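# Swap empty and full wash bottles between benches and cart

## Task

Take the empty wash bottle from each of the two shelved benches and put it in the cart's top tray, so that both end up fully within the tray's walls (lying on their side is fine). Take the two full wash bottles out of that tray and stand them upright on the benches' work surfaces, one bottle per bench. No wash bottle may touch the floor. At the end the gripper must have released everything and the robot must have moved away, still upright and not tilted; anything that stays put only because the robot holds it does not count.

## Robot and tools

Robot: a Hello Robot Stretch 4, about 1.6 m tall. It has a single arm. An omni-wheel base carries a vertical mast with a lift, and the arm telescopes forward from the lift. The wrist has yaw, pitch and roll, and it ends in a two-finger gripper. The base rim reaches at most 0.23 m from the base origin.

Frames: the base frame sits on the floor under the base centre, with x forward, y left and z up. hand_pose is reported in this frame and marks a point between the open fingertips. It is approximate. The odometry frame is the base frame as it was when the scene began. base_odometry counts wheel turns only, so slipping shows up as travel. Heading runs from -3.142 to 3.142 and is positive to the left.

execute_actions takes "actions", a list holding exactly one action or none. An empty list only reports state and images. It also takes an optional "cameras" list drawn from head_camera, head_left_camera, head_right_camera, wrist_camera and all. Leaving it out, or passing null, returns every camera, and [] returns none. The "pictures" line gives the order of the images. An action may hold "base", "joints" or both, plus an optional "pace" and "contact_limits". Alternatively it holds only {"end_of_arm": "enable_torque"}, which re-powers any wrist or gripper motor that has shut off. The parts of an action start at the same moment and may finish at different times.

"base" holds one relative command, an offset from where the base last measured itself. translate_m is metres straight ahead, positive forward, from -2 to 2. strafe_m is metres sideways, positive left, from -2 to 2. rotate_rad turns in place in radians, positive counter-clockwise seen from above, from -3.2 to 3.2.

"joints" holds absolute targets keyed by joint name. You may include any subset:
- lift_m: 0 to 1.2 m, height of the lift on the mast.
- arm_m: 0 to 0.55 m, how far the arm is extended.
- wrist_yaw_rad: -1.134 to 4.276. 0 points forward, positive turns left, 3.14 is folded back. Above 3.4 the arm can get in the way.
- wrist_pitch_rad: -1.117 to 4.259. 0 is level and 1.57 points straight down.
- wrist_roll_rad: -1.117 to 4.259. 0 puts the fingers at equal height, and positive turns clockwise seen from behind.
- gripper_m: -0.038 to 0.141 m, the gap between the fingertips. Negative values press the tips together.
A joint target outside its range is clipped and the result notes it. Any other bad value or unknown key rejects the whole call. A joint or the base left out of an action may keep pushing toward its previous target.

"pace" is "slow", "default", "fast" or "max". Base speeds are 0.1, 0.3, 0.4 or 0.6 m/s and 1, 2, 3 or 4 rad/s respectively, and they are reduced when the lift is high. "contact_limits" accepts only arm_m, from 0 (gentlest) to 0.75 (firmest), with 0.5 as the default. It sets how hard the arm may push before it halts.

wait {"seconds": 0-10} lets the simulation run with nothing new commanded and then reports like an empty execute_actions. zoom_image {"camera", "region": [x0,y0,x1,y1]} gives a sharper crop of that camera's latest full image, at most 504x504 px, with the origin at the top left. read_manual gives only licence texts. finished_scene {"scene": n} ends the scene permanently and reports success. Call it only after the final state is settled.

Cameras: head_camera sits high and looks forward and down, so turn the base to aim it. head_left_camera and head_right_camera are fisheyes that look more steeply down and also show the base and arm. wrist_camera looks along the fingers, with the tips near the bottom of its image.

Result lines: base_status and joint_status describe how the last motion ended. "done" means it reached the target; for the base it only means the wheels turned the full amount. "off_target" means it stopped short and may still be pushing. "contact_stop_at_<key>" means it hit something, dropped its target and went slack. A slack lift can sink under load, and slack wheels can roll. "limit_stop_at_own_body" means the robot avoided hitting itself. This is likely with the wrist tilted up (pitch below -0.2) and rolled (roll below -0.4 or above 4). "limit_stop_at_tilt" means the lean exceeds 6 degrees, which leaves the lift, arm and wheels slack. "torque_fault" means a wrist motor overloaded and went limp; send enable_torque. on_its_own lists things you did not command, and "held at" there means a target, not a measured position. lidar_m gives 12 horizontal distances in 30-degree sectors: the 1st is ahead, then counter-clockwise, with the 4th left, 7th behind and 10th right. A "-" means nothing was seen or it is closer than 0.25 m. The lidar misses clear or thin objects. wrist_depth_mm is a 7x7 grid of median depths, 100-2000 mm. turned_by_wheels and turned_by_imu disagreeing by more than about 0.1 rad suggests a collision or slip. base_tilt is in degrees. motor_effort gives percentages with the peak in brackets; readings are noisy and offset.

Gripping: command a gap smaller than the object to squeeze. The gripper reading and "done" do not confirm a grasp, but a firm squeeze shows in gripper_m effort. If the fingertips jam on a surface, raise the lift. To unfold at the start, send lift_m 0.4 with wrist_yaw_rad 0.

Cautions: keep bottles off the floor and avoid dropping, slamming or shoving hard. With more than 1 kg held, keep arm_m at 0.2 or below before driving or turning, and prefer slower paces. Use light contact limits near furniture. The scene keeps running between replies, and loose objects may occasionally be nudged. Release everything and back away before ending the scene.

Each tool is called after "Call:" as name(argument=value, ...), one argument or row to a line, values as JSON.

## Session

Call:
execute_actions(
  actions=[],
)

Scene clock: 0.00 s.
base_odometry: x=+0.000 y=+0.000 heading=+0.000 (m, m, rad; odometry frame)
turned_by_wheels: +0.000 (rad since the last result)
turned_by_imu: +0.000 (rad since the last result)
base_tilt: forward=-0.2 right=+0.0 (deg)
lidar_m: 1.61 1.61 1.88 1.51 1.50 1.76 1.54 1.57 2.11 1.18 1.19 1.41
base_status: not commanded
joint_positions: lift_m=+0.268 arm_m=-0.001 wrist_yaw_rad=+3.049 wrist_pitch_rad=+0.022 wrist_roll_rad=-0.006 gripper_m=+0.057
joint_status: not commanded
motor_effort: lift_m=+21 arm_m=+0 wrist_yaw_rad=-3 wrist_pitch_rad=-7 wrist_roll_rad=+1 gripper_m=-3 wheel_0=+0 wheel_1=+0 wheel_2=+0 (%)
hand_pose: x=-0.1094 y=+0.1137 z=+0.4398 quat_wxyz=(+0.046, -0.011, -0.002, +0.999) (m; base frame)
wrist_depth_mm: - 140 - - - - 1921 / - 130 - - - - - / 107 142 223 - - - - / 141 147 - - - - - / - - - - - - 1983 / 1430 1430 202 1366 195 1464 1499 / 991 960 1025 110 1025 904 1025
pictures: head_camera, head_left_camera, head_right_camera, wrist_camera
Images, in order (width x height): head_camera 420x560, head_left_camera 420x672, head_right_camera 420x672, wrist_camera 616x392.

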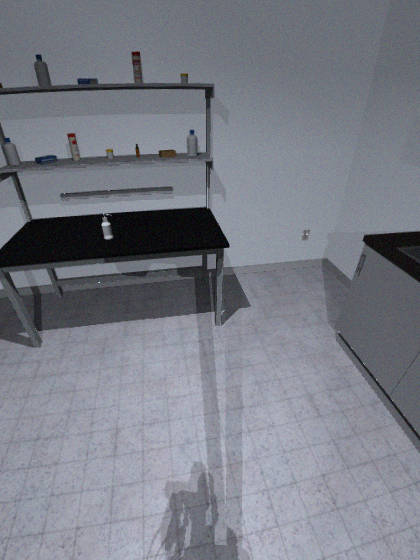

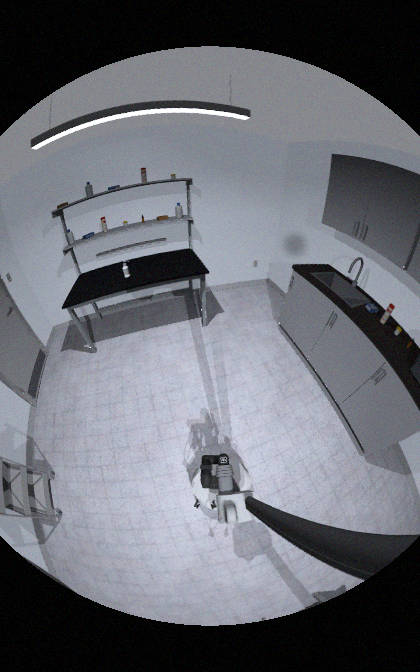

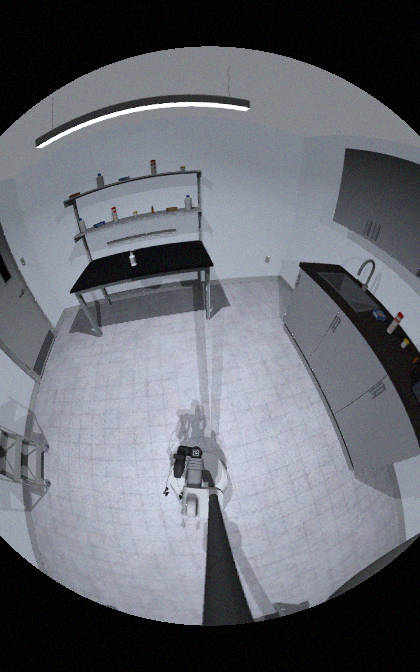

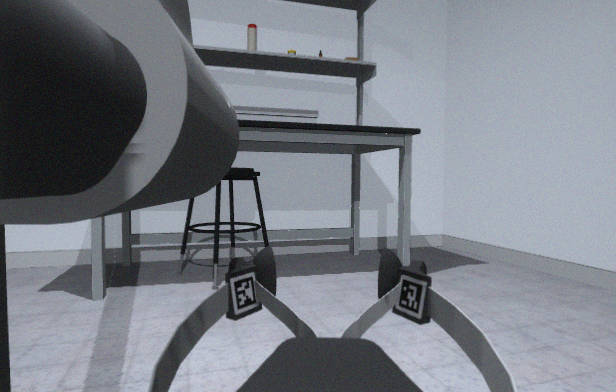

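Call:
execute_actions(
  actions=[
    {"base":{"rotate_rad":-2.4},"joints":{"lift_m":0.8,"wrist_yaw_rad":0,"gripper_m":0.14}},
  ],
  cameras=["head_camera","head_left_camera"],
)

Scene clock: 5.93 s.
base_odometry: x=+0.000 y=+0.000 heading=-2.400 (m, m, rad; odometry frame)
turned_by_wheels: -2.400 (rad since the last result)
turned_by_imu: -2.361 (rad since the last result)
base_tilt: forward=-0.2 right=+0.1 (deg)
lidar_m: 2.41 1.25 1.18 1.23 1.68 1.61 1.69 2.01 1.52 2.01 1.63 1.54
base_status: done
joint_positions: lift_m=+0.800 arm_m=-0.001 wrist_yaw_rad=+0.000 wrist_pitch_rad=+0.022 wrist_roll_rad=-0.006 gripper_m=+0.140
joint_status: all done
motor_effort: lift_m=+26(27) arm_m=+0(0) wrist_yaw_rad=-3(10) wrist_pitch_rad=-8(7) wrist_roll_rad=+1(1) gripper_m=-3(4) wheel_0=+1(10) wheel_1=+1(1) wheel_2=+0(6) (%)
hand_pose: x=+0.4582 y=-0.0874 z=+0.9715 quat_wxyz=(+1.000, -0.003, +0.011, +0.000) (m; base frame)
wrist_depth_mm: 1576 1921 - - - 1756 1661 / 1576 1921 - - - 1863 1708 / 1576 1921 - - - 1808 1661 / 1576 1863 - - - 1808 1661 / 1537 1863 - - - 1366 1366 / 1618 1808 - - - 206 1336 / 1618 1863 - 110 - 1863 1661
pictures: head_camera, head_left_camera
Images, in order (width x height): head_camera 420x560, head_left_camera 420x672.

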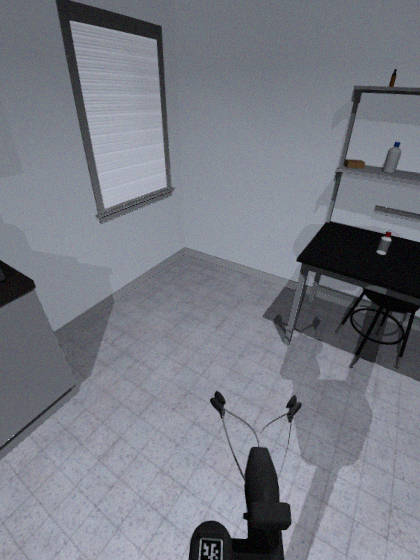

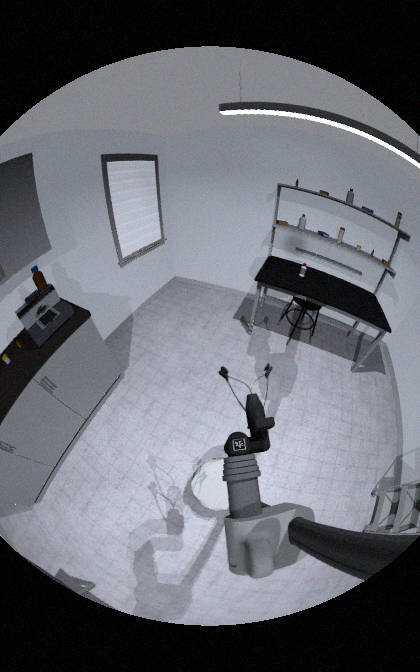

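Call:
execute_actions(
  actions=[
    {"base":{"rotate_rad":-2.1}},
  ],
  cameras=["head_camera","head_left_camera","wrist_camera"],
)

Scene clock: 14.03 s.
base_odometry: x=+0.000 y=+0.000 heading=+1.784 (m, m, rad; odometry frame)
turned_by_wheels: -2.100 (rad since the last result)
turned_by_imu: -2.065 (rad since the last result)
base_tilt: forward=-0.2 right=-0.1 (deg)
lidar_m: 1.50 1.96 1.60 1.54 2.38 1.26 1.19 1.25 1.70 1.62 1.69 2.00
base_status: done
joint_positions: lift_m=+0.800 arm_m=-0.001 wrist_yaw_rad=+0.000 wrist_pitch_rad=+0.022 wrist_roll_rad=-0.006 gripper_m=+0.140
joint_status: not commanded
motor_effort: lift_m=+24(26) arm_m=+0(0) wrist_yaw_rad=-1(4) wrist_pitch_rad=-7(7) wrist_roll_rad=+1(1) gripper_m=+2(0) wheel_0=+2(8) wheel_1=+2(8) wheel_2=+2(6) (%)
hand_pose: x=+0.4582 y=-0.0875 z=+0.9716 quat_wxyz=(+1.000, -0.003, +0.011, +0.000) (m; base frame)
wrist_depth_mm: 1661 1708 1618 1618 1618 1618 1661 / 1708 1661 1708 1618 1661 1618 1576 / 1708 1661 1661 1661 1618 1618 1618 / 1708 1661 1661 1661 1708 1661 1661 / 1756 1708 1661 1576 1661 1708 1661 / 1708 1756 1661 1618 1708 206 1661 / 1708 1708 1756 110 1708 1661 1661
pictures: head_camera, head_left_camera, wrist_camera
Images, in order (width x height): head_camera 420x560, head_left_camera 420x672, wrist_camera 616x392.

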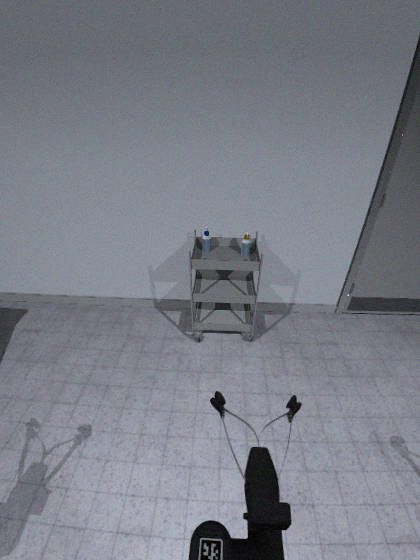

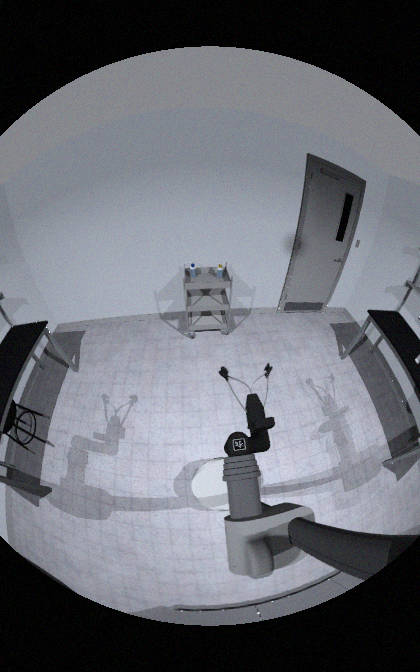

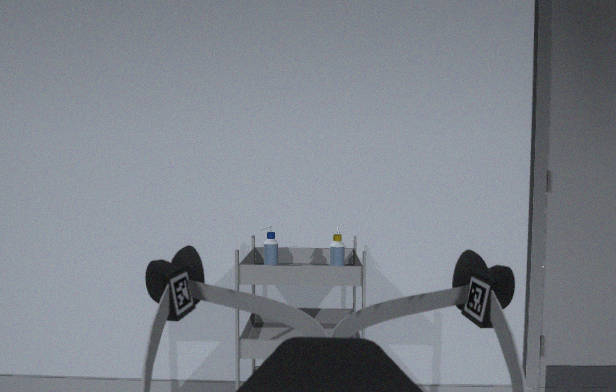

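Call:
execute_actions(
  actions=[
    {"base":{"rotate_rad":-0.065},"joints":{"gripper_m":0.11}},
  ],
  cameras=[],
)

Call:
execute_actions(
  actions=[
    {"base":{"translate_m":0.85},"joints":{"lift_m":0.7}},
  ],
  cameras=["head_camera","wrist_camera"],
)

Scene clock: 21.03 s.
base_odometry: x=+0.000 y=+0.000 heading=+1.719 (m, m, rad; odometry frame)
turned_by_wheels: -0.065 (rad since the last result)
turned_by_imu: -0.064 (rad since the last result)
base_tilt: forward=-0.4 right=+0.0 (deg)
lidar_m: 1.50 1.96 1.62 1.54 1.59 1.31 1.20 1.22 1.60 1.61 1.67 2.07
base_status: done
joint_positions: lift_m=+0.800 arm_m=-0.001 wrist_yaw_rad=+0.000 wrist_pitch_rad=+0.022 wrist_roll_rad=-0.006 gripper_m=+0.110
joint_status: all done
motor_effort: lift_m=+24(24) arm_m=+0(0) wrist_yaw_rad=-1(2) wrist_pitch_rad=-7(7) wrist_roll_rad=+1(1) gripper_m=-3(2) wheel_0=+0(4) wheel_1=+0(8) wheel_2=+0(4) (%)
hand_pose: x=+0.4582 y=-0.0874 z=+0.9716 quat_wxyz=(+1.000, -0.003, +0.011, +0.000) (m; base frame)
wrist_depth_mm: 1618 1618 1618 1661 1708 1661 1661 / 1576 1618 1708 1708 1618 1661 1708 / 1576 1618 1708 1661 1708 1708 1708 / 1618 1708 1708 1708 1708 1708 1708 / 1661 1661 1576 1708 1661 1708 1756 / 1661 1708 215 1618 1756 1708 1808 / 1661 1756 1661 110 1756 1808 1756
pictures: none
No camera images: the call's "cameras" was empty. Leave "cameras" out to get every camera's image.

Scene clock: 25.33 s.
base_odometry: x=-0.126 y=+0.841 heading=+1.719 (m, m, rad; odometry frame)
turned_by_wheels: +0.000 (rad since the last result)
turned_by_imu: -0.004 (rad since the last result)
base_tilt: forward=-0.2 right=+0.1 (deg)
lidar_m: 0.65 0.68 1.42 1.59 1.62 2.83 2.05 2.10 1.69 1.56 1.63 1.17
base_status: done
joint_positions: lift_m=+0.700 arm_m=-0.001 wrist_yaw_rad=+0.000 wrist_pitch_rad=+0.022 wrist_roll_rad=-0.006 gripper_m=+0.110
joint_status: all done
motor_effort: lift_m=+17(23) arm_m=+0(0) wrist_yaw_rad=-2(2) wrist_pitch_rad=-7(7) wrist_roll_rad=+1(1) gripper_m=-1(4) wheel_0=+0(6) wheel_1=+0(0) wheel_2=+0(8) (%)
hand_pose: x=+0.4582 y=-0.0874 z=+0.8723 quat_wxyz=(+1.000, -0.003, +0.011, +0.000) (m; base frame)
wrist_depth_mm: 831 820 831 842 854 878 878 / 842 831 842 854 866 878 891 / 831 842 842 866 878 866 878 / 842 842 842 854 878 891 878 / 854 842 878 866 878 878 904 / 866 683 214 661 878 891 904 / 462 466 469 110 878 891 904
pictures: head_camera, wrist_camera
Images, in order (width x height): head_camera 420x560, wrist_camera 616x392.

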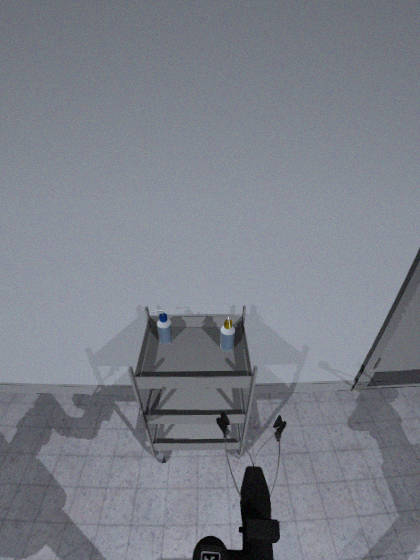

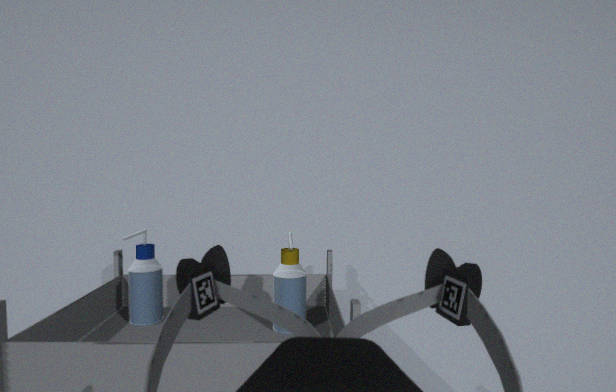

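Call:
execute_actions(
  actions=[
    {"base":{"strafe_m":0.04},"joints":{"lift_m":0.8,"wrist_pitch_rad":0.4,"gripper_m":0.1}},
  ],
  cameras=[],
)

Call:
execute_actions(
  actions=[
    {"joints":{"arm_m":0.3}},
  ],
  cameras=[],
)

Call:
execute_actions(
  actions=[
    {"joints":{"lift_m":0.72}},
  ],
  cameras=["head_camera","wrist_camera"],
)

Scene clock: 42.37 s.
base_odometry: x=-0.165 y=+0.835 heading=+1.719 (m, m, rad; odometry frame)
turned_by_wheels: +0.000 (rad since the last result)
turned_by_imu: +0.000 (rad since the last result)
base_tilt: forward=-0.3 right=+0.1 (deg)
lidar_m: 0.68 0.67 1.43 1.54 1.59 2.83 2.04 2.11 1.71 1.59 1.66 1.15
base_status: done
joint_positions: lift_m=+0.800 arm_m=-0.001 wrist_yaw_rad=+0.000 wrist_pitch_rad=+0.402 wrist_roll_rad=-0.006 gripper_m=+0.100
joint_status: all done
motor_effort: lift_m=+26(27) arm_m=+0(0) wrist_yaw_rad=-2(3) wrist_pitch_rad=-5(5) wrist_roll_rad=+1(1) gripper_m=+1(0) wheel_0=-1(8) wheel_1=+1(15) wheel_2=+0(2) (%)
hand_pose: x=+0.4353 y=-0.0874 z=+0.8650 quat_wxyz=(+0.980, -0.003, +0.200, +0.001) (m; base frame)
wrist_depth_mm: 750 759 768 759 768 788 788 / 798 798 809 820 831 820 854 / 842 842 854 866 878 878 891 / 878 732 798 768 917 960 960 / 931 525 521 535 569 1008 1025 / 1008 1025 201 854 1042 1060 1118 / 1118 699 741 110 1160 1160 1160
pictures: none
No camera images: the call's "cameras" was empty. Leave "cameras" out to get every camera's image.

Scene clock: 44.40 s.
base_odometry: x=-0.165 y=+0.835 heading=+1.719 (m, m, rad; odometry frame)
turned_by_wheels: +0.000 (rad since the last result)
turned_by_imu: +0.000 (rad since the last result)
base_tilt: forward=-0.4 right=+0.0 (deg)
lidar_m: 0.66 0.69 1.44 1.52 1.59 2.83 2.06 2.10 1.71 1.60 1.66 1.12
base_status: not commanded
joint_positions: lift_m=+0.800 arm_m=+0.299 wrist_yaw_rad=+0.000 wrist_pitch_rad=+0.402 wrist_roll_rad=-0.006 gripper_m=+0.100
joint_status: all done
motor_effort: lift_m=+26(26) arm_m=+8(8) wrist_yaw_rad=-2(2) wrist_pitch_rad=-6(7) wrist_roll_rad=+2(1) gripper_m=-3(4) wheel_0=-1(1) wheel_1=+1(1) wheel_2=+0(0) (%)
hand_pose: x=+0.7350 y=-0.0874 z=+0.8649 quat_wxyz=(+0.980, -0.003, +0.200, +0.001) (m; base frame)
wrist_depth_mm: 492 496 500 500 508 517 517 / 521 525 525 530 539 544 554 / 544 554 564 564 564 574 580 / 574 591 597 609 609 621 621 / 500 544 544 418 634 661 676 / 466 484 202 415 455 699 723 / 418 402 415 110 741 768 788
pictures: none
No camera images: the call's "cameras" was empty. Leave "cameras" out to get every camera's image.

Scene clock: 45.73 s.
base_odometry: x=-0.165 y=+0.835 heading=+1.719 (m, m, rad; odometry frame)
turned_by_wheels: +0.000 (rad since the last result)
turned_by_imu: +0.000 (rad since the last result)
base_tilt: forward=-0.4 right=+0.1 (deg)
lidar_m: 0.66 0.68 1.43 1.53 1.59 2.85 2.06 2.09 1.73 1.61 1.66 1.14
base_status: not commanded
joint_positions: lift_m=+0.720 arm_m=+0.299 wrist_yaw_rad=+0.000 wrist_pitch_rad=+0.402 wrist_roll_rad=-0.006 gripper_m=+0.100
joint_status: all done
motor_effort: lift_m=+15(24) arm_m=+8(8) wrist_yaw_rad=-2(3) wrist_pitch_rad=-6(6) wrist_roll_rad=+1(2) gripper_m=+1(1) wheel_0=-1(1) wheel_1=+1(1) wheel_2=+0(0) (%)
hand_pose: x=+0.7350 y=-0.0874 z=+0.7857 quat_wxyz=(+0.980, -0.003, +0.200, +0.001) (m; base frame)
wrist_depth_mm: 492 496 496 512 508 508 521 / 517 521 530 535 539 544 549 / 539 554 564 564 574 574 591 / 407 517 521 375 603 621 621 / 436 455 480 397 452 661 676 / 384 384 202 379 300 699 732 / 324 312 322 110 270 213 798
pictures: head_camera, wrist_camera
Images, in order (width x height): head_camera 420x560, wrist_camera 616x392.

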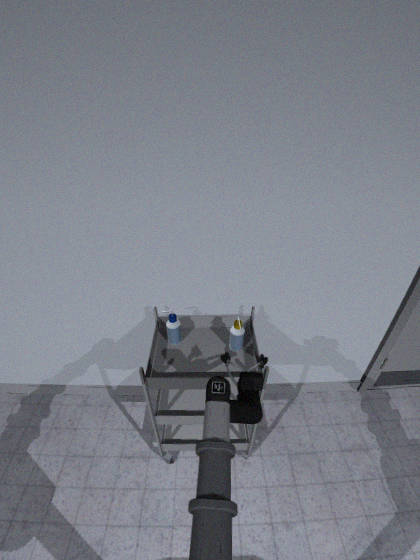

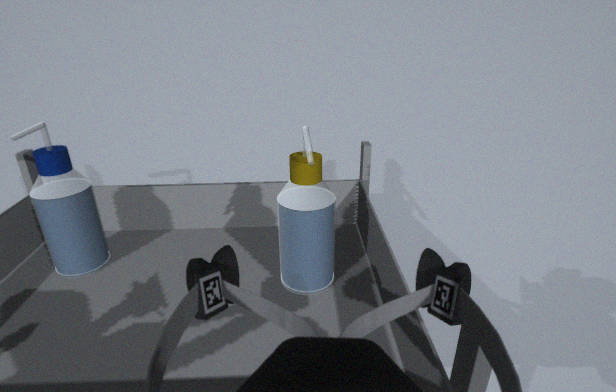

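Call:
execute_actions(
  actions=[
    {"base":{"strafe_m":0.02},"joints":{"lift_m":0.695,"arm_m":0.42,"gripper_m":0.09}},
  ],
  cameras=["wrist_camera"],
)

Scene clock: 54.50 s.
base_odometry: x=-0.185 y=+0.832 heading=+1.719 (m, m, rad; odometry frame)
turned_by_wheels: +0.000 (rad since the last result)
turned_by_imu: -0.001 (rad since the last result)
base_tilt: forward=-0.2 right=-0.1 (deg)
lidar_m: 0.64 0.66 1.44 1.51 1.58 2.84 2.03 2.10 1.74 1.61 1.64 0.73
base_status: done
joint_positions: lift_m=+0.695 arm_m=+0.419 wrist_yaw_rad=+0.000 wrist_pitch_rad=+0.402 wrist_roll_rad=-0.006 gripper_m=+0.090
joint_status: all done
motor_effort: lift_m=+15(15) arm_m=+7(8) wrist_yaw_rad=-3(2) wrist_pitch_rad=-6(6) wrist_roll_rad=+1(1) gripper_m=+2(1) wheel_0=+0(7) wheel_1=-2(8) wheel_2=+0(1) (%)
hand_pose: x=+0.8551 y=-0.0874 z=+0.7608 quat_wxyz=(+0.980, -0.003, +0.200, +0.001) (m; base frame)
wrist_depth_mm: 382 389 389 394 397 399 404 / 402 407 410 418 418 427 430 / 427 430 436 439 452 452 455 / 452 452 455 256 473 484 488 / 392 399 399 247 370 517 530 / 324 349 200 256 259 539 569 / 291 282 289 110 274 230 615
pictures: wrist_camera
Images, in order (width x height): wrist_camera 616x392.

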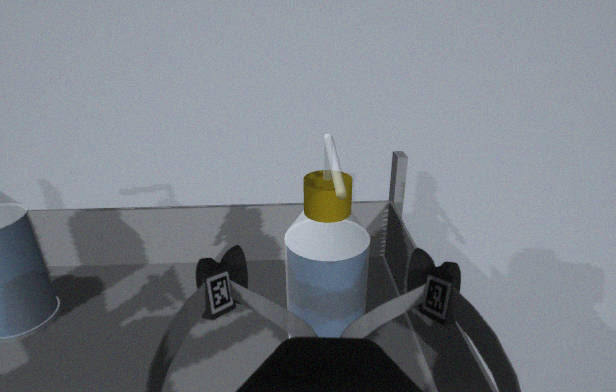

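Call:
execute_actions(
  actions=[
    {"joints":{"lift_m":0.675,"arm_m":0.475,"gripper_m":0.08}},
  ],
  cameras=["wrist_camera"],
)

Call:
execute_actions(
  actions=[
    {"joints":{"gripper_m":0.02}},
  ],
  cameras=[],
)

Call:
execute_actions(
  actions=[
    {"joints":{"lift_m":0.9}},
  ],
  cameras=["wrist_camera"],
)

Scene clock: 61.10 s.
base_odometry: x=-0.185 y=+0.832 heading=+1.719 (m, m, rad; odometry frame)
turned_by_wheels: +0.000 (rad since the last result)
turned_by_imu: -0.001 (rad since the last result)
base_tilt: forward=-0.3 right=+0.1 (deg)
lidar_m: 0.65 0.69 1.43 1.52 1.58 2.85 2.06 2.09 1.71 1.62 1.63 0.71
base_status: not commanded
joint_positions: lift_m=+0.675 arm_m=+0.474 wrist_yaw_rad=+0.000 wrist_pitch_rad=+0.402 wrist_roll_rad=-0.006 gripper_m=+0.080
joint_status: all done
motor_effort: lift_m=+15(14) arm_m=+8(9) wrist_yaw_rad=-3(3) wrist_pitch_rad=-6(6) wrist_roll_rad=+1(1) gripper_m=-4(0) wheel_0=+0(0) wheel_1=-2(2) wheel_2=+0(0) (%)
hand_pose: x=+0.9100 y=-0.0874 z=+0.7408 quat_wxyz=(+0.980, -0.003, +0.200, +0.001) (m; base frame)
wrist_depth_mm: 334 336 342 345 347 351 353 / 351 353 359 362 368 373 375 / 375 379 382 387 389 397 399 / 397 397 402 189 404 421 424 / 340 342 342 189 283 452 459 / 319 317 200 187 193 480 496 / 266 258 266 110 262 204 539
pictures: wrist_camera
Images, in order (width x height): wrist_camera 616x392.

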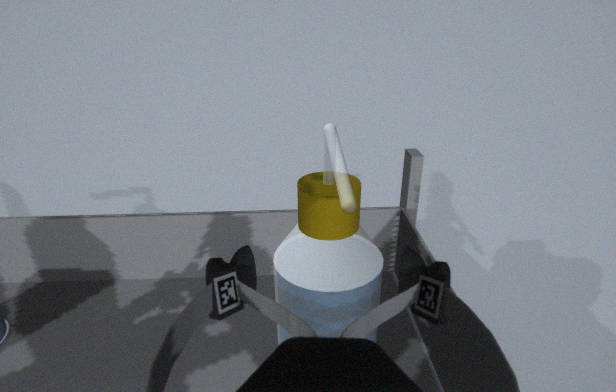

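Scene clock: 62.50 s.
base_odometry: x=-0.185 y=+0.832 heading=+1.719 (m, m, rad; odometry frame)
turned_by_wheels: +0.000 (rad since the last result)
turned_by_imu: +0.000 (rad since the last result)
base_tilt: forward=-0.4 right=-0.2 (deg)
lidar_m: 0.66 0.68 1.42 1.53 1.59 2.84 2.05 2.12 1.72 1.61 1.68 0.71
base_status: not commanded
joint_positions: lift_m=+0.675 arm_m=+0.474 wrist_yaw_rad=+0.000 wrist_pitch_rad=+0.405 wrist_roll_rad=-0.006 gripper_m=+0.020
joint_status: all done
motor_effort: lift_m=+16(16) arm_m=+8(8) wrist_yaw_rad=-2(3) wrist_pitch_rad=-15(15) wrist_roll_rad=+1(1) gripper_m=-15(19) wheel_0=+0(0) wheel_1=-2(2) wheel_2=+0(0) (%)
hand_pose: x=+0.9097 y=-0.0874 z=+0.7399 quat_wxyz=(+0.980, -0.003, +0.201, +0.001) (m; base frame)
wrist_depth_mm: 332 336 342 342 347 351 351 / 353 355 362 364 368 370 373 / 373 379 382 389 387 397 399 / 394 399 404 177 404 421 424 / 340 343 342 174 283 455 462 / 315 315 188 174 183 480 496 / 263 254 263 110 262 190 544
pictures: none
No camera images: the call's "cameras" was empty. Leave "cameras" out to get every camera's image.

Scene clock: 64.50 s.
base_odometry: x=-0.185 y=+0.832 heading=+1.719 (m, m, rad; odometry frame)
turned_by_wheels: +0.000 (rad since the last result)
turned_by_imu: +0.000 (rad since the last result)
base_tilt: forward=-0.2 right=+0.0 (deg)
lidar_m: 0.67 0.68 1.43 1.52 1.57 2.84 2.05 2.11 1.74 1.62 1.65 0.73
base_status: not commanded
joint_positions: lift_m=+0.899 arm_m=+0.474 wrist_yaw_rad=+0.000 wrist_pitch_rad=+0.405 wrist_roll_rad=-0.006 gripper_m=+0.020
joint_status: all done
motor_effort: lift_m=+27(28) arm_m=+7(8) wrist_yaw_rad=-1(3) wrist_pitch_rad=-15(15) wrist_roll_rad=+1(1) gripper_m=-16(17) wheel_0=+0(0) wheel_1=-2(2) wheel_2=+0(0) (%)
hand_pose: x=+0.9097 y=-0.0874 z=+0.9639 quat_wxyz=(+0.980, -0.003, +0.201, +0.001) (m; base frame)
wrist_depth_mm: 334 336 340 345 343 349 353 / 353 355 362 364 370 373 375 / 375 379 382 387 389 394 399 / 399 407 410 178 418 421 430 / 433 433 433 174 436 455 459 / 462 466 188 173 184 480 500 / 500 504 508 110 517 521 549
pictures: wrist_camera
Images, in order (width x height): wrist_camera 616x392.

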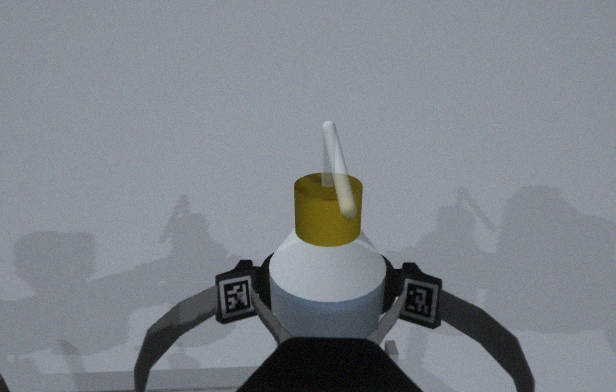

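Call:
execute_actions(
  actions=[
    {"base":{"rotate_rad":-1.75},"joints":{"arm_m":0},"pace":"slow"},
  ],
  cameras=[],
)

Call:
execute_actions(
  actions=[
    {"base":{"translate_m":1.0},"joints":{"lift_m":1.0}},
  ],
  cameras=["head_camera","wrist_camera"],
)

Scene clock: 76.87 s.
base_odometry: x=-0.185 y=+0.832 heading=-0.031 (m, m, rad; odometry frame)
turned_by_wheels: -1.750 (rad since the last result)
turned_by_imu: -1.722 (rad since the last result)
base_tilt: forward=-0.3 right=+0.0 (deg)
lidar_m: 0.41 1.61 1.25 0.67 0.67 1.24 1.53 1.54 1.84 2.05 2.05 0.39
base_status: done
joint_positions: lift_m=+0.899 arm_m=+0.001 wrist_yaw_rad=+0.000 wrist_pitch_rad=+0.405 wrist_roll_rad=-0.006 gripper_m=+0.020
joint_status: all done
motor_effort: lift_m=+27(27) arm_m=-8(8) wrist_yaw_rad=-1(4) wrist_pitch_rad=-15(16) wrist_roll_rad=+1(1) gripper_m=-18(15) wheel_0=+2(9) wheel_1=+1(6) wheel_2=+2(6) (%)
hand_pose: x=+0.4374 y=-0.0874 z=+0.9639 quat_wxyz=(+0.980, -0.003, +0.201, +0.001) (m; base frame)
wrist_depth_mm: 1808 1808 1921 - - - - / 1808 1863 - - - - - / 1863 - 1464 1499 - - - / - - - 179 - - - / - - - 175 1863 1983 1983 / 1576 1618 188 174 183 1499 1576 / 1336 1308 1366 110 1308 1255 1308
pictures: none
No camera images: the call's "cameras" was empty. Leave "cameras" out to get every camera's image.

Scene clock: 81.70 s.
base_odometry: x=+0.815 y=+0.801 heading=-0.030 (m, m, rad; odometry frame)
turned_by_wheels: +0.000 (rad since the last result)
turned_by_imu: -0.005 (rad since the last result)
base_tilt: forward=-0.3 right=+0.1 (deg)
lidar_m: 0.41 0.65 0.78 1.30 1.30 1.13 2.73 2.54 2.07 1.79 1.79 0.78
base_status: done
joint_positions: lift_m=+1.000 arm_m=+0.001 wrist_yaw_rad=+0.000 wrist_pitch_rad=+0.405 wrist_roll_rad=-0.006 gripper_m=+0.020
joint_status: all done
motor_effort: lift_m=+26(28) arm_m=-7(8) wrist_yaw_rad=-2(2) wrist_pitch_rad=-16(16) wrist_roll_rad=+2(1) gripper_m=-14(16) wheel_0=+2(8) wheel_1=+2(5) wheel_2=+1(10) (%)
hand_pose: x=+0.4373 y=-0.0874 z=+1.0639 quat_wxyz=(+0.980, -0.003, +0.201, +0.001) (m; base frame)
wrist_depth_mm: 991 1025 1098 1118 1160 1205 1308 / 1042 1098 1138 1205 1255 1308 1397 / 1078 1138 1182 1255 1308 1397 1499 / 1078 1042 1025 179 1025 1025 1078 / 820 798 798 175 750 788 778 / 654 640 188 173 184 654 1576 / 554 559 627 110 1430 1397 1430
pictures: head_camera, wrist_camera
Images, in order (width x height): head_camera 420x560, wrist_camera 616x392.

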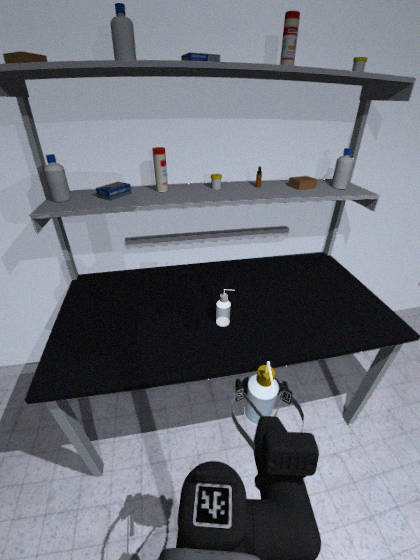

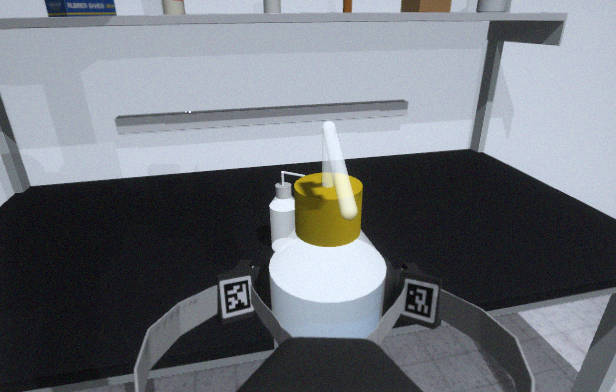

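Call:
execute_actions(
  actions=[
    {"base":{"rotate_rad":-0.25},"joints":{"lift_m":0.82,"arm_m":0.5}},
  ],
  cameras=[],
)

Call:
execute_actions(
  actions=[
    {"joints":{"lift_m":0.785},"pace":"slow"},
  ],
  cameras=["head_camera"],
)

Scene clock: 92.40 s.
base_odometry: x=+0.815 y=+0.801 heading=-0.280 (m, m, rad; odometry frame)
turned_by_wheels: -0.250 (rad since the last result)
turned_by_imu: -0.247 (rad since the last result)
base_tilt: forward=-0.3 right=+0.0 (deg)
lidar_m: 0.67 0.63 0.68 1.34 1.30 1.15 1.38 2.49 2.69 1.85 1.78 0.93
base_status: done
joint_positions: lift_m=+0.820 arm_m=+0.499 wrist_yaw_rad=+0.000 wrist_pitch_rad=+0.405 wrist_roll_rad=-0.006 gripper_m=+0.020
joint_status: all done
motor_effort: lift_m=+16(25) arm_m=+8(10) wrist_yaw_rad=-1(0) wrist_pitch_rad=-15(16) wrist_roll_rad=+1(1) gripper_m=-16(17) wheel_0=+0(5) wheel_1=+0(3) wheel_2=-1(7) (%)
hand_pose: x=+0.9347 y=-0.0874 z=+0.8848 quat_wxyz=(+0.980, -0.003, +0.201, +0.001) (m; base frame)
wrist_depth_mm: 640 699 768 854 917 1078 1229 / 634 691 788 891 1008 1160 1366 / 707 768 842 891 904 1255 1464 / 634 627 621 178 615 609 1499 / 473 473 477 175 449 462 462 / 379 382 189 173 184 359 373 / 320 309 317 110 315 304 312
pictures: none
No camera images: the call's "cameras" was empty. Leave "cameras" out to get every camera's image.

Scene clock: 93.53 s.
base_odometry: x=+0.815 y=+0.801 heading=-0.280 (m, m, rad; odometry frame)
turned_by_wheels: +0.000 (rad since the last result)
turned_by_imu: +0.000 (rad since the last result)
base_tilt: forward=-0.4 right=+0.0 (deg)
lidar_m: 0.69 0.65 0.68 1.35 1.29 1.14 1.35 2.52 2.70 1.85 1.77 0.94
base_status: not commanded
joint_positions: lift_m=+0.785 arm_m=+0.499 wrist_yaw_rad=+0.000 wrist_pitch_rad=+0.405 wrist_roll_rad=-0.006 gripper_m=+0.020
joint_status: all done
motor_effort: lift_m=+16(17) arm_m=+8(8) wrist_yaw_rad=-3(2) wrist_pitch_rad=-15(16) wrist_roll_rad=+1(2) gripper_m=-17(21) wheel_0=+0(1) wheel_1=+0(0) wheel_2=+0(0) (%)
hand_pose: x=+0.9347 y=-0.0874 z=+0.8498 quat_wxyz=(+0.980, -0.003, +0.201, +0.001) (m; base frame)
wrist_depth_mm: 640 691 750 854 931 1078 1229 / 661 723 798 904 991 1160 1336 / 699 741 788 778 768 1182 1464 / 549 539 539 178 530 530 530 / 413 413 407 175 387 402 402 / 330 330 189 173 183 312 324 / 276 267 276 110 272 264 271
pictures: head_camera
Images, in order (width x height): head_camera 420x560.

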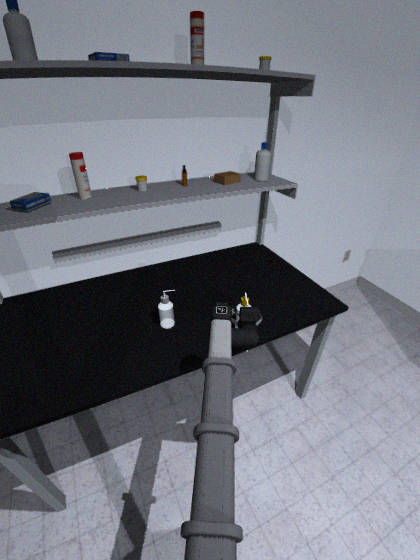

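Call:
execute_actions(
  actions=[
    {"joints":{"lift_m":0.775},"pace":"slow"},
  ],
  cameras=[],
)

Call:
execute_actions(
  actions=[
    {"joints":{"gripper_m":0.12}},
  ],
  cameras=[],
)

Call:
execute_actions(
  actions=[
    {"joints":{"arm_m":0.3}},
  ],
  cameras=[],
)

Call:
execute_actions(
  actions=[
    {"base":{"rotate_rad":0.305},"joints":{"lift_m":0.765}},
  ],
  cameras=["wrist_camera"],
)

Scene clock: 102.70 s.
base_odometry: x=+0.815 y=+0.801 heading=-0.280 (m, m, rad; odometry frame)
turned_by_wheels: +0.000 (rad since the last result)
turned_by_imu: +0.000 (rad since the last result)
base_tilt: forward=-0.3 right=-0.1 (deg)
lidar_m: 0.68 0.64 0.66 1.34 1.30 1.17 1.38 2.51 2.72 1.88 1.79 0.93
base_status: not commanded
joint_positions: lift_m=+0.775 arm_m=+0.499 wrist_yaw_rad=+0.000 wrist_pitch_rad=+0.405 wrist_roll_rad=-0.006 gripper_m=+0.020
joint_status: all done
motor_effort: lift_m=+16(17) arm_m=+8(8) wrist_yaw_rad=-4(2) wrist_pitch_rad=-16(16) wrist_roll_rad=+1(1) gripper_m=-17(16) wheel_0=+0(1) wheel_1=+0(0) wheel_2=+0(0) (%)
hand_pose: x=+0.9347 y=-0.0874 z=+0.8398 quat_wxyz=(+0.980, -0.003, +0.201, +0.001) (m; base frame)
wrist_depth_mm: 627 676 732 854 904 1098 1229 / 661 732 820 891 991 1160 1366 / 683 732 741 750 741 1138 1464 / 521 517 512 178 504 504 500 / 394 389 392 174 373 382 382 / 314 317 187 173 183 300 309 / 264 255 264 110 262 252 259
pictures: none
No camera images: the call's "cameras" was empty. Leave "cameras" out to get every camera's image.

Scene clock: 104.57 s.
base_odometry: x=+0.815 y=+0.801 heading=-0.280 (m, m, rad; odometry frame)
turned_by_wheels: +0.000 (rad since the last result)
turned_by_imu: +0.000 (rad since the last result)
base_tilt: forward=-0.3 right=+0.0 (deg)
lidar_m: 0.66 0.63 0.68 1.34 1.28 1.18 1.38 2.50 2.69 1.85 1.79 0.93
base_status: not commanded
joint_positions: lift_m=+0.775 arm_m=+0.499 wrist_yaw_rad=+0.000 wrist_pitch_rad=+0.403 wrist_roll_rad=-0.006 gripper_m=+0.120
joint_status: all done
motor_effort: lift_m=+16(16) arm_m=+8(7) wrist_yaw_rad=-2(2) wrist_pitch_rad=-8(15) wrist_roll_rad=+1(1) gripper_m=+0(17) wheel_0=+0(1) wheel_1=+0(0) wheel_2=+0(1) (%)
hand_pose: x=+0.9350 y=-0.0874 z=+0.8405 quat_wxyz=(+0.980, -0.003, +0.200, +0.001) (m; base frame)
wrist_depth_mm: 634 668 750 854 917 1078 1255 / 661 723 820 904 1008 1160 1336 / 683 741 768 759 759 1205 1464 / 530 530 521 189 517 512 512 / 399 397 394 187 375 392 387 / 319 319 203 185 197 205 314 / 267 266 266 110 263 258 260
pictures: none
No camera images: the call's "cameras" was empty. Leave "cameras" out to get every camera's image.

Scene clock: 106.27 s.
base_odometry: x=+0.815 y=+0.801 heading=-0.280 (m, m, rad; odometry frame)
turned_by_wheels: +0.000 (rad since the last result)
turned_by_imu: +0.000 (rad since the last result)
base_tilt: forward=-0.4 right=-0.1 (deg)
lidar_m: 0.69 0.64 0.67 1.38 1.30 1.17 1.37 2.50 2.67 1.86 1.78 0.89
base_status: not commanded
joint_positions: lift_m=+0.775 arm_m=+0.301 wrist_yaw_rad=+0.000 wrist_pitch_rad=+0.403 wrist_roll_rad=-0.006 gripper_m=+0.120
joint_status: all done
motor_effort: lift_m=+16(16) arm_m=-8(7) wrist_yaw_rad=-1(3) wrist_pitch_rad=-7(8) wrist_roll_rad=+1(1) gripper_m=-3(3) wheel_0=+0(1) wheel_1=+0(0) wheel_2=+0(0) (%)
hand_pose: x=+0.7377 y=-0.0874 z=+0.8406 quat_wxyz=(+0.980, -0.003, +0.200, +0.001) (m; base frame)
wrist_depth_mm: 759 820 891 1008 1118 1308 1464 / 798 891 976 1078 1205 1397 1661 / 389 768 768 640 768 750 1661 / 397 525 521 389 517 512 512 / 399 399 397 392 394 413 615 / 320 320 202 332 345 205 691 / 267 266 293 110 1182 1138 917
pictures: none
No camera images: the call's "cameras" was empty. Leave "cameras" out to get every camera's image.

Scene clock: 107.33 s.
base_odometry: x=+0.815 y=+0.801 heading=+0.024 (m, m, rad; odometry frame)
turned_by_wheels: +0.305 (rad since the last result)
turned_by_imu: +0.300 (rad since the last result)
base_tilt: forward=-0.2 right=+0.1 (deg)
lidar_m: 0.63 0.65 0.79 1.30 1.30 1.17 2.78 2.54 2.02 1.81 1.20 0.75
base_status: done
joint_positions: lift_m=+0.765 arm_m=+0.301 wrist_yaw_rad=+0.000 wrist_pitch_rad=+0.403 wrist_roll_rad=-0.006 gripper_m=+0.120
joint_status: all done
motor_effort: lift_m=+15(16) arm_m=-8(8) wrist_yaw_rad=-3(3) wrist_pitch_rad=-7(7) wrist_roll_rad=+1(1) gripper_m=+0(5) wheel_0=-2(5) wheel_1=-1(0) wheel_2=-1(4) (%)
hand_pose: x=+0.7377 y=-0.0874 z=+0.8306 quat_wxyz=(+0.980, -0.003, +0.200, +0.001) (m; base frame)
wrist_depth_mm: 759 768 788 820 842 917 917 / 809 842 854 891 931 991 976 / 741 741 732 394 723 707 715 / 508 504 500 415 496 496 492 / 382 382 382 377 377 373 370 / 304 304 283 303 282 204 298 / 254 254 254 110 252 248 251
pictures: wrist_camera
Images, in order (width x height): wrist_camera 616x392.

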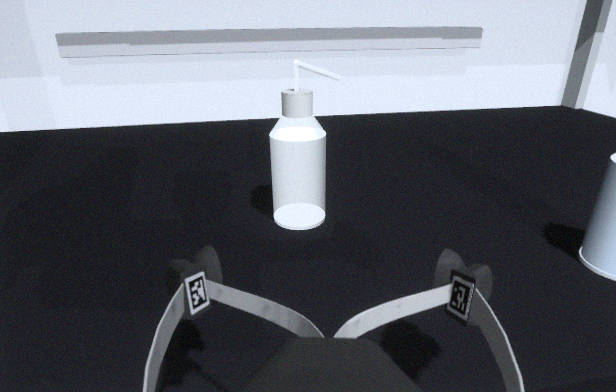

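Call:
execute_actions(
  actions=[
    {"base":{"rotate_rad":0.032},"joints":{"arm_m":0.505}},
  ],
  cameras=["wrist_camera"],
)

Call:
execute_actions(
  actions=[
    {"joints":{"gripper_m":0.02}},
  ],
  cameras=[],
)

Call:
execute_actions(
  actions=[
    {"joints":{"lift_m":0.9}},
  ],
  cameras=["wrist_camera"],
)

Scene clock: 118.63 s.
base_odometry: x=+0.815 y=+0.801 heading=+0.056 (m, m, rad; odometry frame)
turned_by_wheels: +0.032 (rad since the last result)
turned_by_imu: +0.031 (rad since the last result)
base_tilt: forward=-0.3 right=+0.1 (deg)
lidar_m: 0.63 0.66 0.80 1.30 1.26 1.17 2.79 2.53 2.02 1.78 1.15 0.74
base_status: done
joint_positions: lift_m=+0.765 arm_m=+0.504 wrist_yaw_rad=+0.000 wrist_pitch_rad=+0.402 wrist_roll_rad=-0.006 gripper_m=+0.120
joint_status: all done
motor_effort: lift_m=+15(15) arm_m=+8(7) wrist_yaw_rad=-2(3) wrist_pitch_rad=-6(7) wrist_roll_rad=+1(1) gripper_m=+0(0) wheel_0=+1(11) wheel_1=-1(6) wheel_2=+1(5) (%)
hand_pose: x=+0.9400 y=-0.0874 z=+0.8307 quat_wxyz=(+0.980, -0.003, +0.200, +0.001) (m; base frame)
wrist_depth_mm: 591 615 627 640 661 676 723 / 647 654 676 699 732 732 768 / 668 683 699 707 661 723 715 / 504 504 496 195 492 492 488 / 379 379 377 194 355 375 373 / 304 304 203 202 213 206 300 / 253 254 254 110 253 247 251
pictures: wrist_camera
Images, in order (width x height): wrist_camera 616x392.

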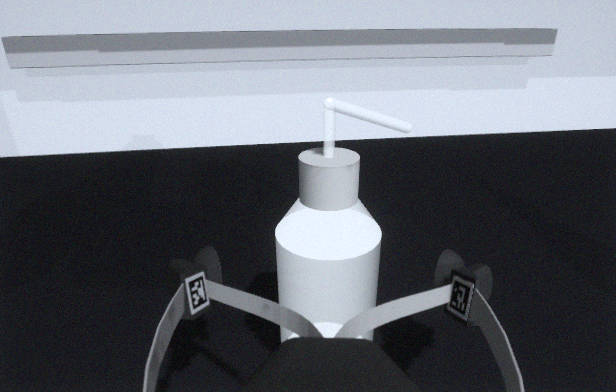

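Scene clock: 120.50 s.
base_odometry: x=+0.815 y=+0.801 heading=+0.056 (m, m, rad; odometry frame)
turned_by_wheels: +0.000 (rad since the last result)
turned_by_imu: +0.000 (rad since the last result)
base_tilt: forward=-0.4 right=-0.1 (deg)
lidar_m: 0.64 0.66 0.79 1.30 1.25 1.16 2.76 2.55 1.98 1.80 1.15 0.72
base_status: not commanded
joint_positions: lift_m=+0.765 arm_m=+0.504 wrist_yaw_rad=+0.000 wrist_pitch_rad=+0.402 wrist_roll_rad=-0.006 gripper_m=+0.020
joint_status: all done
motor_effort: lift_m=+15(15) arm_m=+8(8) wrist_yaw_rad=-2(2) wrist_pitch_rad=-6(7) wrist_roll_rad=+1(1) gripper_m=-19(19) wheel_0=+0(0) wheel_1=+0(0) wheel_2=+1(1) (%)
hand_pose: x=+0.9400 y=-0.0874 z=+0.8307 quat_wxyz=(+0.980, -0.003, +0.200, +0.001) (m; base frame)
wrist_depth_mm: 597 609 615 647 654 676 707 / 634 661 676 691 707 750 759 / 668 683 699 707 668 707 715 / 504 496 496 185 488 488 492 / 379 379 377 182 340 375 373 / 304 306 192 191 191 289 297 / 254 246 254 110 245 242 250
pictures: none
No camera images: the call's "cameras" was empty. Leave "cameras" out to get every camera's image.

Scene clock: 122.13 s.
base_odometry: x=+0.815 y=+0.801 heading=+0.056 (m, m, rad; odometry frame)
turned_by_wheels: +0.000 (rad since the last result)
turned_by_imu: +0.000 (rad since the last result)
base_tilt: forward=-0.2 right=-0.1 (deg)
lidar_m: 0.63 0.64 0.78 1.29 1.24 1.17 2.77 2.55 2.02 1.80 1.13 0.72
base_status: not commanded
joint_positions: lift_m=+0.900 arm_m=+0.504 wrist_yaw_rad=+0.000 wrist_pitch_rad=+0.402 wrist_roll_rad=-0.006 gripper_m=+0.020
joint_status: all done
motor_effort: lift_m=+26(28) arm_m=+8(8) wrist_yaw_rad=-3(2) wrist_pitch_rad=-7(7) wrist_roll_rad=+1(2) gripper_m=-20(22) wheel_0=+0(0) wheel_1=-1(0) wheel_2=+1(1) (%)
hand_pose: x=+0.9400 y=-0.0874 z=+0.9648 quat_wxyz=(+0.980, -0.003, +0.200, +0.001) (m; base frame)
wrist_depth_mm: 603 627 640 654 676 707 723 / 640 661 668 691 699 723 759 / 661 647 661 661 778 788 820 / 715 732 759 184 788 809 798 / 621 615 621 182 564 615 603 / 500 500 193 192 191 473 484 / 418 404 415 110 402 399 410
pictures: wrist_camera
Images, in order (width x height): wrist_camera 616x392.

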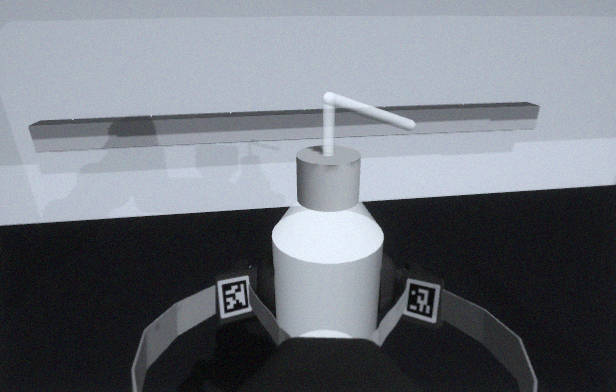

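Call:
execute_actions(
  actions=[
    {"base":{"translate_m":-1.06},"joints":{"arm_m":0.1}},
  ],
  cameras=[],
)

Call:
execute_actions(
  actions=[
    {"base":{"rotate_rad":1.663}},
  ],
  cameras=[],
)

Call:
execute_actions(
  actions=[
    {"joints":{"arm_m":0.52,"lift_m":0.82}},
  ],
  cameras=["head_camera","wrist_camera"],
)

Scene clock: 132.93 s.
base_odometry: x=-0.244 y=+0.742 heading=+0.056 (m, m, rad; odometry frame)
turned_by_wheels: +0.000 (rad since the last result)
turned_by_imu: +0.003 (rad since the last result)
base_tilt: forward=-0.4 right=+0.1 (deg)
lidar_m: 0.53 1.72 1.29 0.72 0.72 1.45 1.47 1.48 1.87 1.97 2.00 1.90
base_status: done
joint_positions: lift_m=+0.900 arm_m=+0.101 wrist_yaw_rad=+0.000 wrist_pitch_rad=+0.403 wrist_roll_rad=-0.006 gripper_m=+0.020
joint_status: all done
motor_effort: lift_m=+25(26) arm_m=-7(8) wrist_yaw_rad=-2(2) wrist_pitch_rad=-8(8) wrist_roll_rad=+1(1) gripper_m=-20(19) wheel_0=-1(10) wheel_1=-1(10) wheel_2=-2(11) (%)
hand_pose: x=+0.5376 y=-0.0874 z=+0.9647 quat_wxyz=(+0.980, -0.003, +0.200, +0.001) (m; base frame)
wrist_depth_mm: 1863 1808 1921 1921 - - - / 1921 1921 1863 1983 - - - / - - 1464 1430 - - - / - - - 185 - - - / 1921 - - 182 1756 1921 1921 / 1576 1618 192 192 191 1499 1537 / 1336 1308 1336 110 1255 1281 1308
pictures: none
No camera images: the call's "cameras" was empty. Leave "cameras" out to get every camera's image.

Scene clock: 135.10 s.
base_odometry: x=-0.244 y=+0.742 heading=+1.719 (m, m, rad; odometry frame)
turned_by_wheels: +1.663 (rad since the last result)
turned_by_imu: +1.635 (rad since the last result)
base_tilt: forward=-0.2 right=+0.0 (deg)
lidar_m: 0.53 1.18 1.52 1.44 1.50 2.78 1.98 2.03 1.80 1.70 1.78 0.79
base_status: done
joint_positions: lift_m=+0.900 arm_m=+0.101 wrist_yaw_rad=+0.000 wrist_pitch_rad=+0.403 wrist_roll_rad=-0.006 gripper_m=+0.020
joint_status: not commanded
motor_effort: lift_m=+24(25) arm_m=-7(7) wrist_yaw_rad=-1(4) wrist_pitch_rad=-8(8) wrist_roll_rad=+2(1) gripper_m=-17(19) wheel_0=+0(6) wheel_1=+0(5) wheel_2=+1(8) (%)
hand_pose: x=+0.5377 y=-0.0874 z=+0.9648 quat_wxyz=(+0.980, -0.003, +0.200, +0.001) (m; base frame)
wrist_depth_mm: 723 732 741 750 741 759 768 / 759 788 788 798 798 809 820 / 809 831 842 820 842 854 866 / 866 866 866 185 904 904 931 / 931 946 750 182 676 976 991 / 991 661 191 192 192 1025 1078 / 1078 1078 809 110 559 1118 1182
pictures: none
No camera images: the call's "cameras" was empty. Leave "cameras" out to get every camera's image.

Scene clock: 137.43 s.
base_odometry: x=-0.244 y=+0.742 heading=+1.719 (m, m, rad; odometry frame)
turned_by_wheels: +0.000 (rad since the last result)
turned_by_imu: +0.000 (rad since the last result)
base_tilt: forward=-0.3 right=+0.0 (deg)
lidar_m: 0.74 1.17 1.53 1.43 1.49 2.76 1.96 2.03 1.84 1.69 1.78 0.79
base_status: not commanded
joint_positions: lift_m=+0.820 arm_m=+0.519 wrist_yaw_rad=+0.000 wrist_pitch_rad=+0.403 wrist_roll_rad=-0.006 gripper_m=+0.020
joint_status: all done
motor_effort: lift_m=+15(23) arm_m=+8(9) wrist_yaw_rad=-3(2) wrist_pitch_rad=-7(8) wrist_roll_rad=+1(1) gripper_m=-16(23) wheel_0=+1(1) wheel_1=+0(0) wheel_2=+1(1) (%)
hand_pose: x=+0.9550 y=-0.0874 z=+0.8856 quat_wxyz=(+0.980, -0.003, +0.200, +0.001) (m; base frame)
wrist_depth_mm: 359 364 366 370 375 375 377 / 379 382 387 392 394 397 404 / 402 404 415 407 421 427 430 / 430 436 439 185 449 455 455 / 459 469 466 182 466 488 492 / 480 484 192 191 191 508 535 / 377 319 433 110 427 392 580
pictures: head_camera, wrist_camera
Images, in order (width x height): head_camera 420x560, wrist_camera 616x392.

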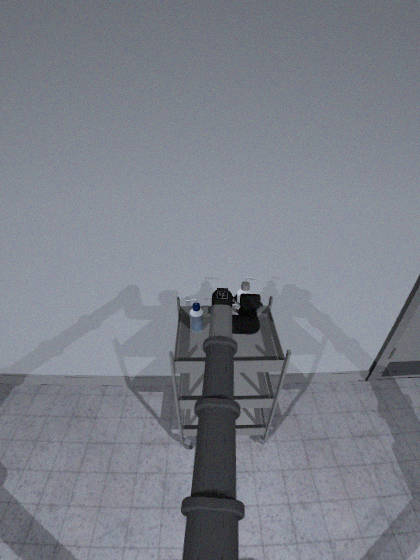

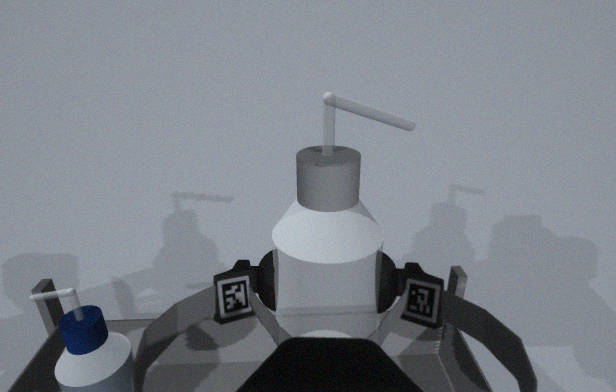

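Call:
execute_actions(
  actions=[
    {"joints":{"lift_m":0.668}},
  ],
  cameras=[],
)

Call:
execute_actions(
  actions=[
    {"joints":{"gripper_m":0.09}},
  ],
  cameras=[],
)

Call:
execute_actions(
  actions=[
    {"base":{"translate_m":0.1},"joints":{"arm_m":0.3,"lift_m":0.7}},
  ],
  cameras=[],
)

Call:
execute_actions(
  actions=[
    {"base":{"strafe_m":0.185}},
  ],
  cameras=["wrist_camera"],
)

Scene clock: 146.97 s.
base_odometry: x=-0.244 y=+0.742 heading=+1.719 (m, m, rad; odometry frame)
turned_by_wheels: +0.000 (rad since the last result)
turned_by_imu: -0.001 (rad since the last result)
base_tilt: forward=-0.3 right=+0.1 (deg)
lidar_m: 0.74 1.16 1.51 1.44 1.51 2.74 1.98 2.03 1.83 1.68 1.76 0.77
base_status: not commanded
joint_positions: lift_m=+0.668 arm_m=+0.519 wrist_yaw_rad=+0.000 wrist_pitch_rad=+0.403 wrist_roll_rad=-0.006 gripper_m=+0.020
joint_status: all done
motor_effort: lift_m=+15(15) arm_m=+8(8) wrist_yaw_rad=-2(2) wrist_pitch_rad=-7(8) wrist_roll_rad=+1(1) gripper_m=-22(16) wheel_0=+1(0) wheel_1=+0(0) wheel_2=+1(1) (%)
hand_pose: x=+0.9550 y=-0.0874 z=+0.7336 quat_wxyz=(+0.980, -0.003, +0.200, +0.001) (m; base frame)
wrist_depth_mm: 359 362 366 368 373 377 384 / 377 387 389 392 397 399 402 / 394 404 413 410 421 421 430 / 245 359 366 184 370 368 462 / 254 366 368 183 343 336 488 / 273 297 192 191 191 281 251 / 257 249 256 110 247 245 240
pictures: none
No camera images: the call's "cameras" was empty. Leave "cameras" out to get every camera's image.

Scene clock: 148.47 s.
base_odometry: x=-0.244 y=+0.742 heading=+1.719 (m, m, rad; odometry frame)
turned_by_wheels: +0.000 (rad since the last result)
turned_by_imu: +0.000 (rad since the last result)
base_tilt: forward=-0.3 right=+0.0 (deg)
lidar_m: 0.73 1.16 1.51 1.43 1.50 2.76 1.98 2.03 1.80 1.70 1.75 0.80
base_status: not commanded
joint_positions: lift_m=+0.668 arm_m=+0.519 wrist_yaw_rad=+0.000 wrist_pitch_rad=+0.403 wrist_roll_rad=-0.006 gripper_m=+0.090
joint_status: all done
motor_effort: lift_m=+15(15) arm_m=+8(8) wrist_yaw_rad=-2(3) wrist_pitch_rad=-7(8) wrist_roll_rad=+2(1) gripper_m=-6(19) wheel_0=+0(0) wheel_1=+0(0) wheel_2=+1(1) (%)
hand_pose: x=+0.9550 y=-0.0874 z=+0.7336 quat_wxyz=(+0.980, -0.003, +0.200, +0.001) (m; base frame)
wrist_depth_mm: 359 364 368 366 373 377 379 / 377 384 387 394 397 399 402 / 392 407 413 410 421 421 430 / 245 362 364 186 368 373 462 / 253 366 366 186 225 336 488 / 274 296 200 191 196 282 251 / 258 250 258 110 255 246 239
pictures: none
No camera images: the call's "cameras" was empty. Leave "cameras" out to get every camera's image.

Scene clock: 150.23 s.
base_odometry: x=-0.259 y=+0.841 heading=+1.719 (m, m, rad; odometry frame)
turned_by_wheels: +0.000 (rad since the last result)
turned_by_imu: +0.000 (rad since the last result)
base_tilt: forward=-0.3 right=+0.0 (deg)
lidar_m: 0.65 0.66 1.37 1.45 1.50 2.89 2.09 2.14 1.80 1.67 1.61 0.68
base_status: done
joint_positions: lift_m=+0.700 arm_m=+0.301 wrist_yaw_rad=+0.000 wrist_pitch_rad=+0.402 wrist_roll_rad=-0.006 gripper_m=+0.090
joint_status: all done
motor_effort: lift_m=+26(27) arm_m=-8(8) wrist_yaw_rad=-3(4) wrist_pitch_rad=-7(7) wrist_roll_rad=+1(1) gripper_m=-3(5) wheel_0=+2(5) wheel_1=+1(5) wheel_2=+0(7) (%)
hand_pose: x=+0.7377 y=-0.0874 z=+0.7648 quat_wxyz=(+0.980, -0.003, +0.200, +0.001) (m; base frame)
wrist_depth_mm: 462 466 469 477 484 484 488 / 488 496 500 508 508 512 517 / 517 517 530 530 539 549 554 / 544 375 492 317 484 574 597 / 389 394 439 327 433 382 627 / 342 353 200 338 325 294 661 / 294 286 296 110 294 283 266
pictures: none
No camera images: the call's "cameras" was empty. Leave "cameras" out to get every camera's image.

Scene clock: 152.13 s.
base_odometry: x=-0.441 y=+0.813 heading=+1.719 (m, m, rad; odometry frame)
turned_by_wheels: +0.000 (rad since the last result)
turned_by_imu: +0.000 (rad since the last result)
base_tilt: forward=-0.2 right=+0.0 (deg)
lidar_m: 0.63 1.03 1.38 1.25 1.27 1.74 2.09 2.14 2.02 1.86 1.60 0.67
base_status: done
joint_positions: lift_m=+0.700 arm_m=+0.301 wrist_yaw_rad=+0.000 wrist_pitch_rad=+0.402 wrist_roll_rad=-0.006 gripper_m=+0.090
joint_status: not commanded
motor_effort: lift_m=+26(26) arm_m=-8(8) wrist_yaw_rad=-2(2) wrist_pitch_rad=-7(7) wrist_roll_rad=+1(1) gripper_m=-3(2) wheel_0=+0(13) wheel_1=+0(10) wheel_2=+0(0) (%)
hand_pose: x=+0.7377 y=-0.0874 z=+0.7648 quat_wxyz=(+0.980, -0.003, +0.200, +0.001) (m; base frame)
wrist_depth_mm: 452 459 459 462 462 473 469 / 473 477 488 488 500 500 504 / 504 512 512 517 525 530 469 / 535 539 539 364 488 477 304 / 569 580 459 389 436 343 320 / 621 627 200 355 325 325 336 / 668 661 278 110 296 285 291
pictures: wrist_camera
Images, in order (width x height): wrist_camera 616x392.

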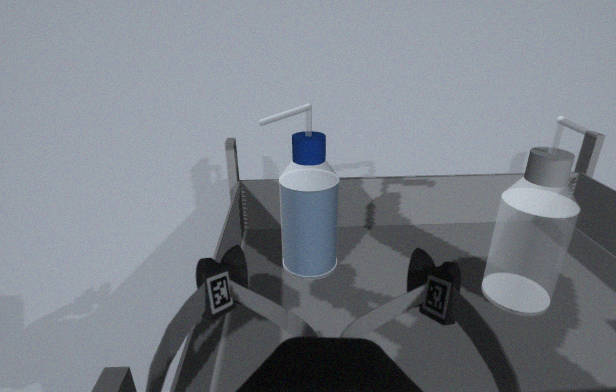

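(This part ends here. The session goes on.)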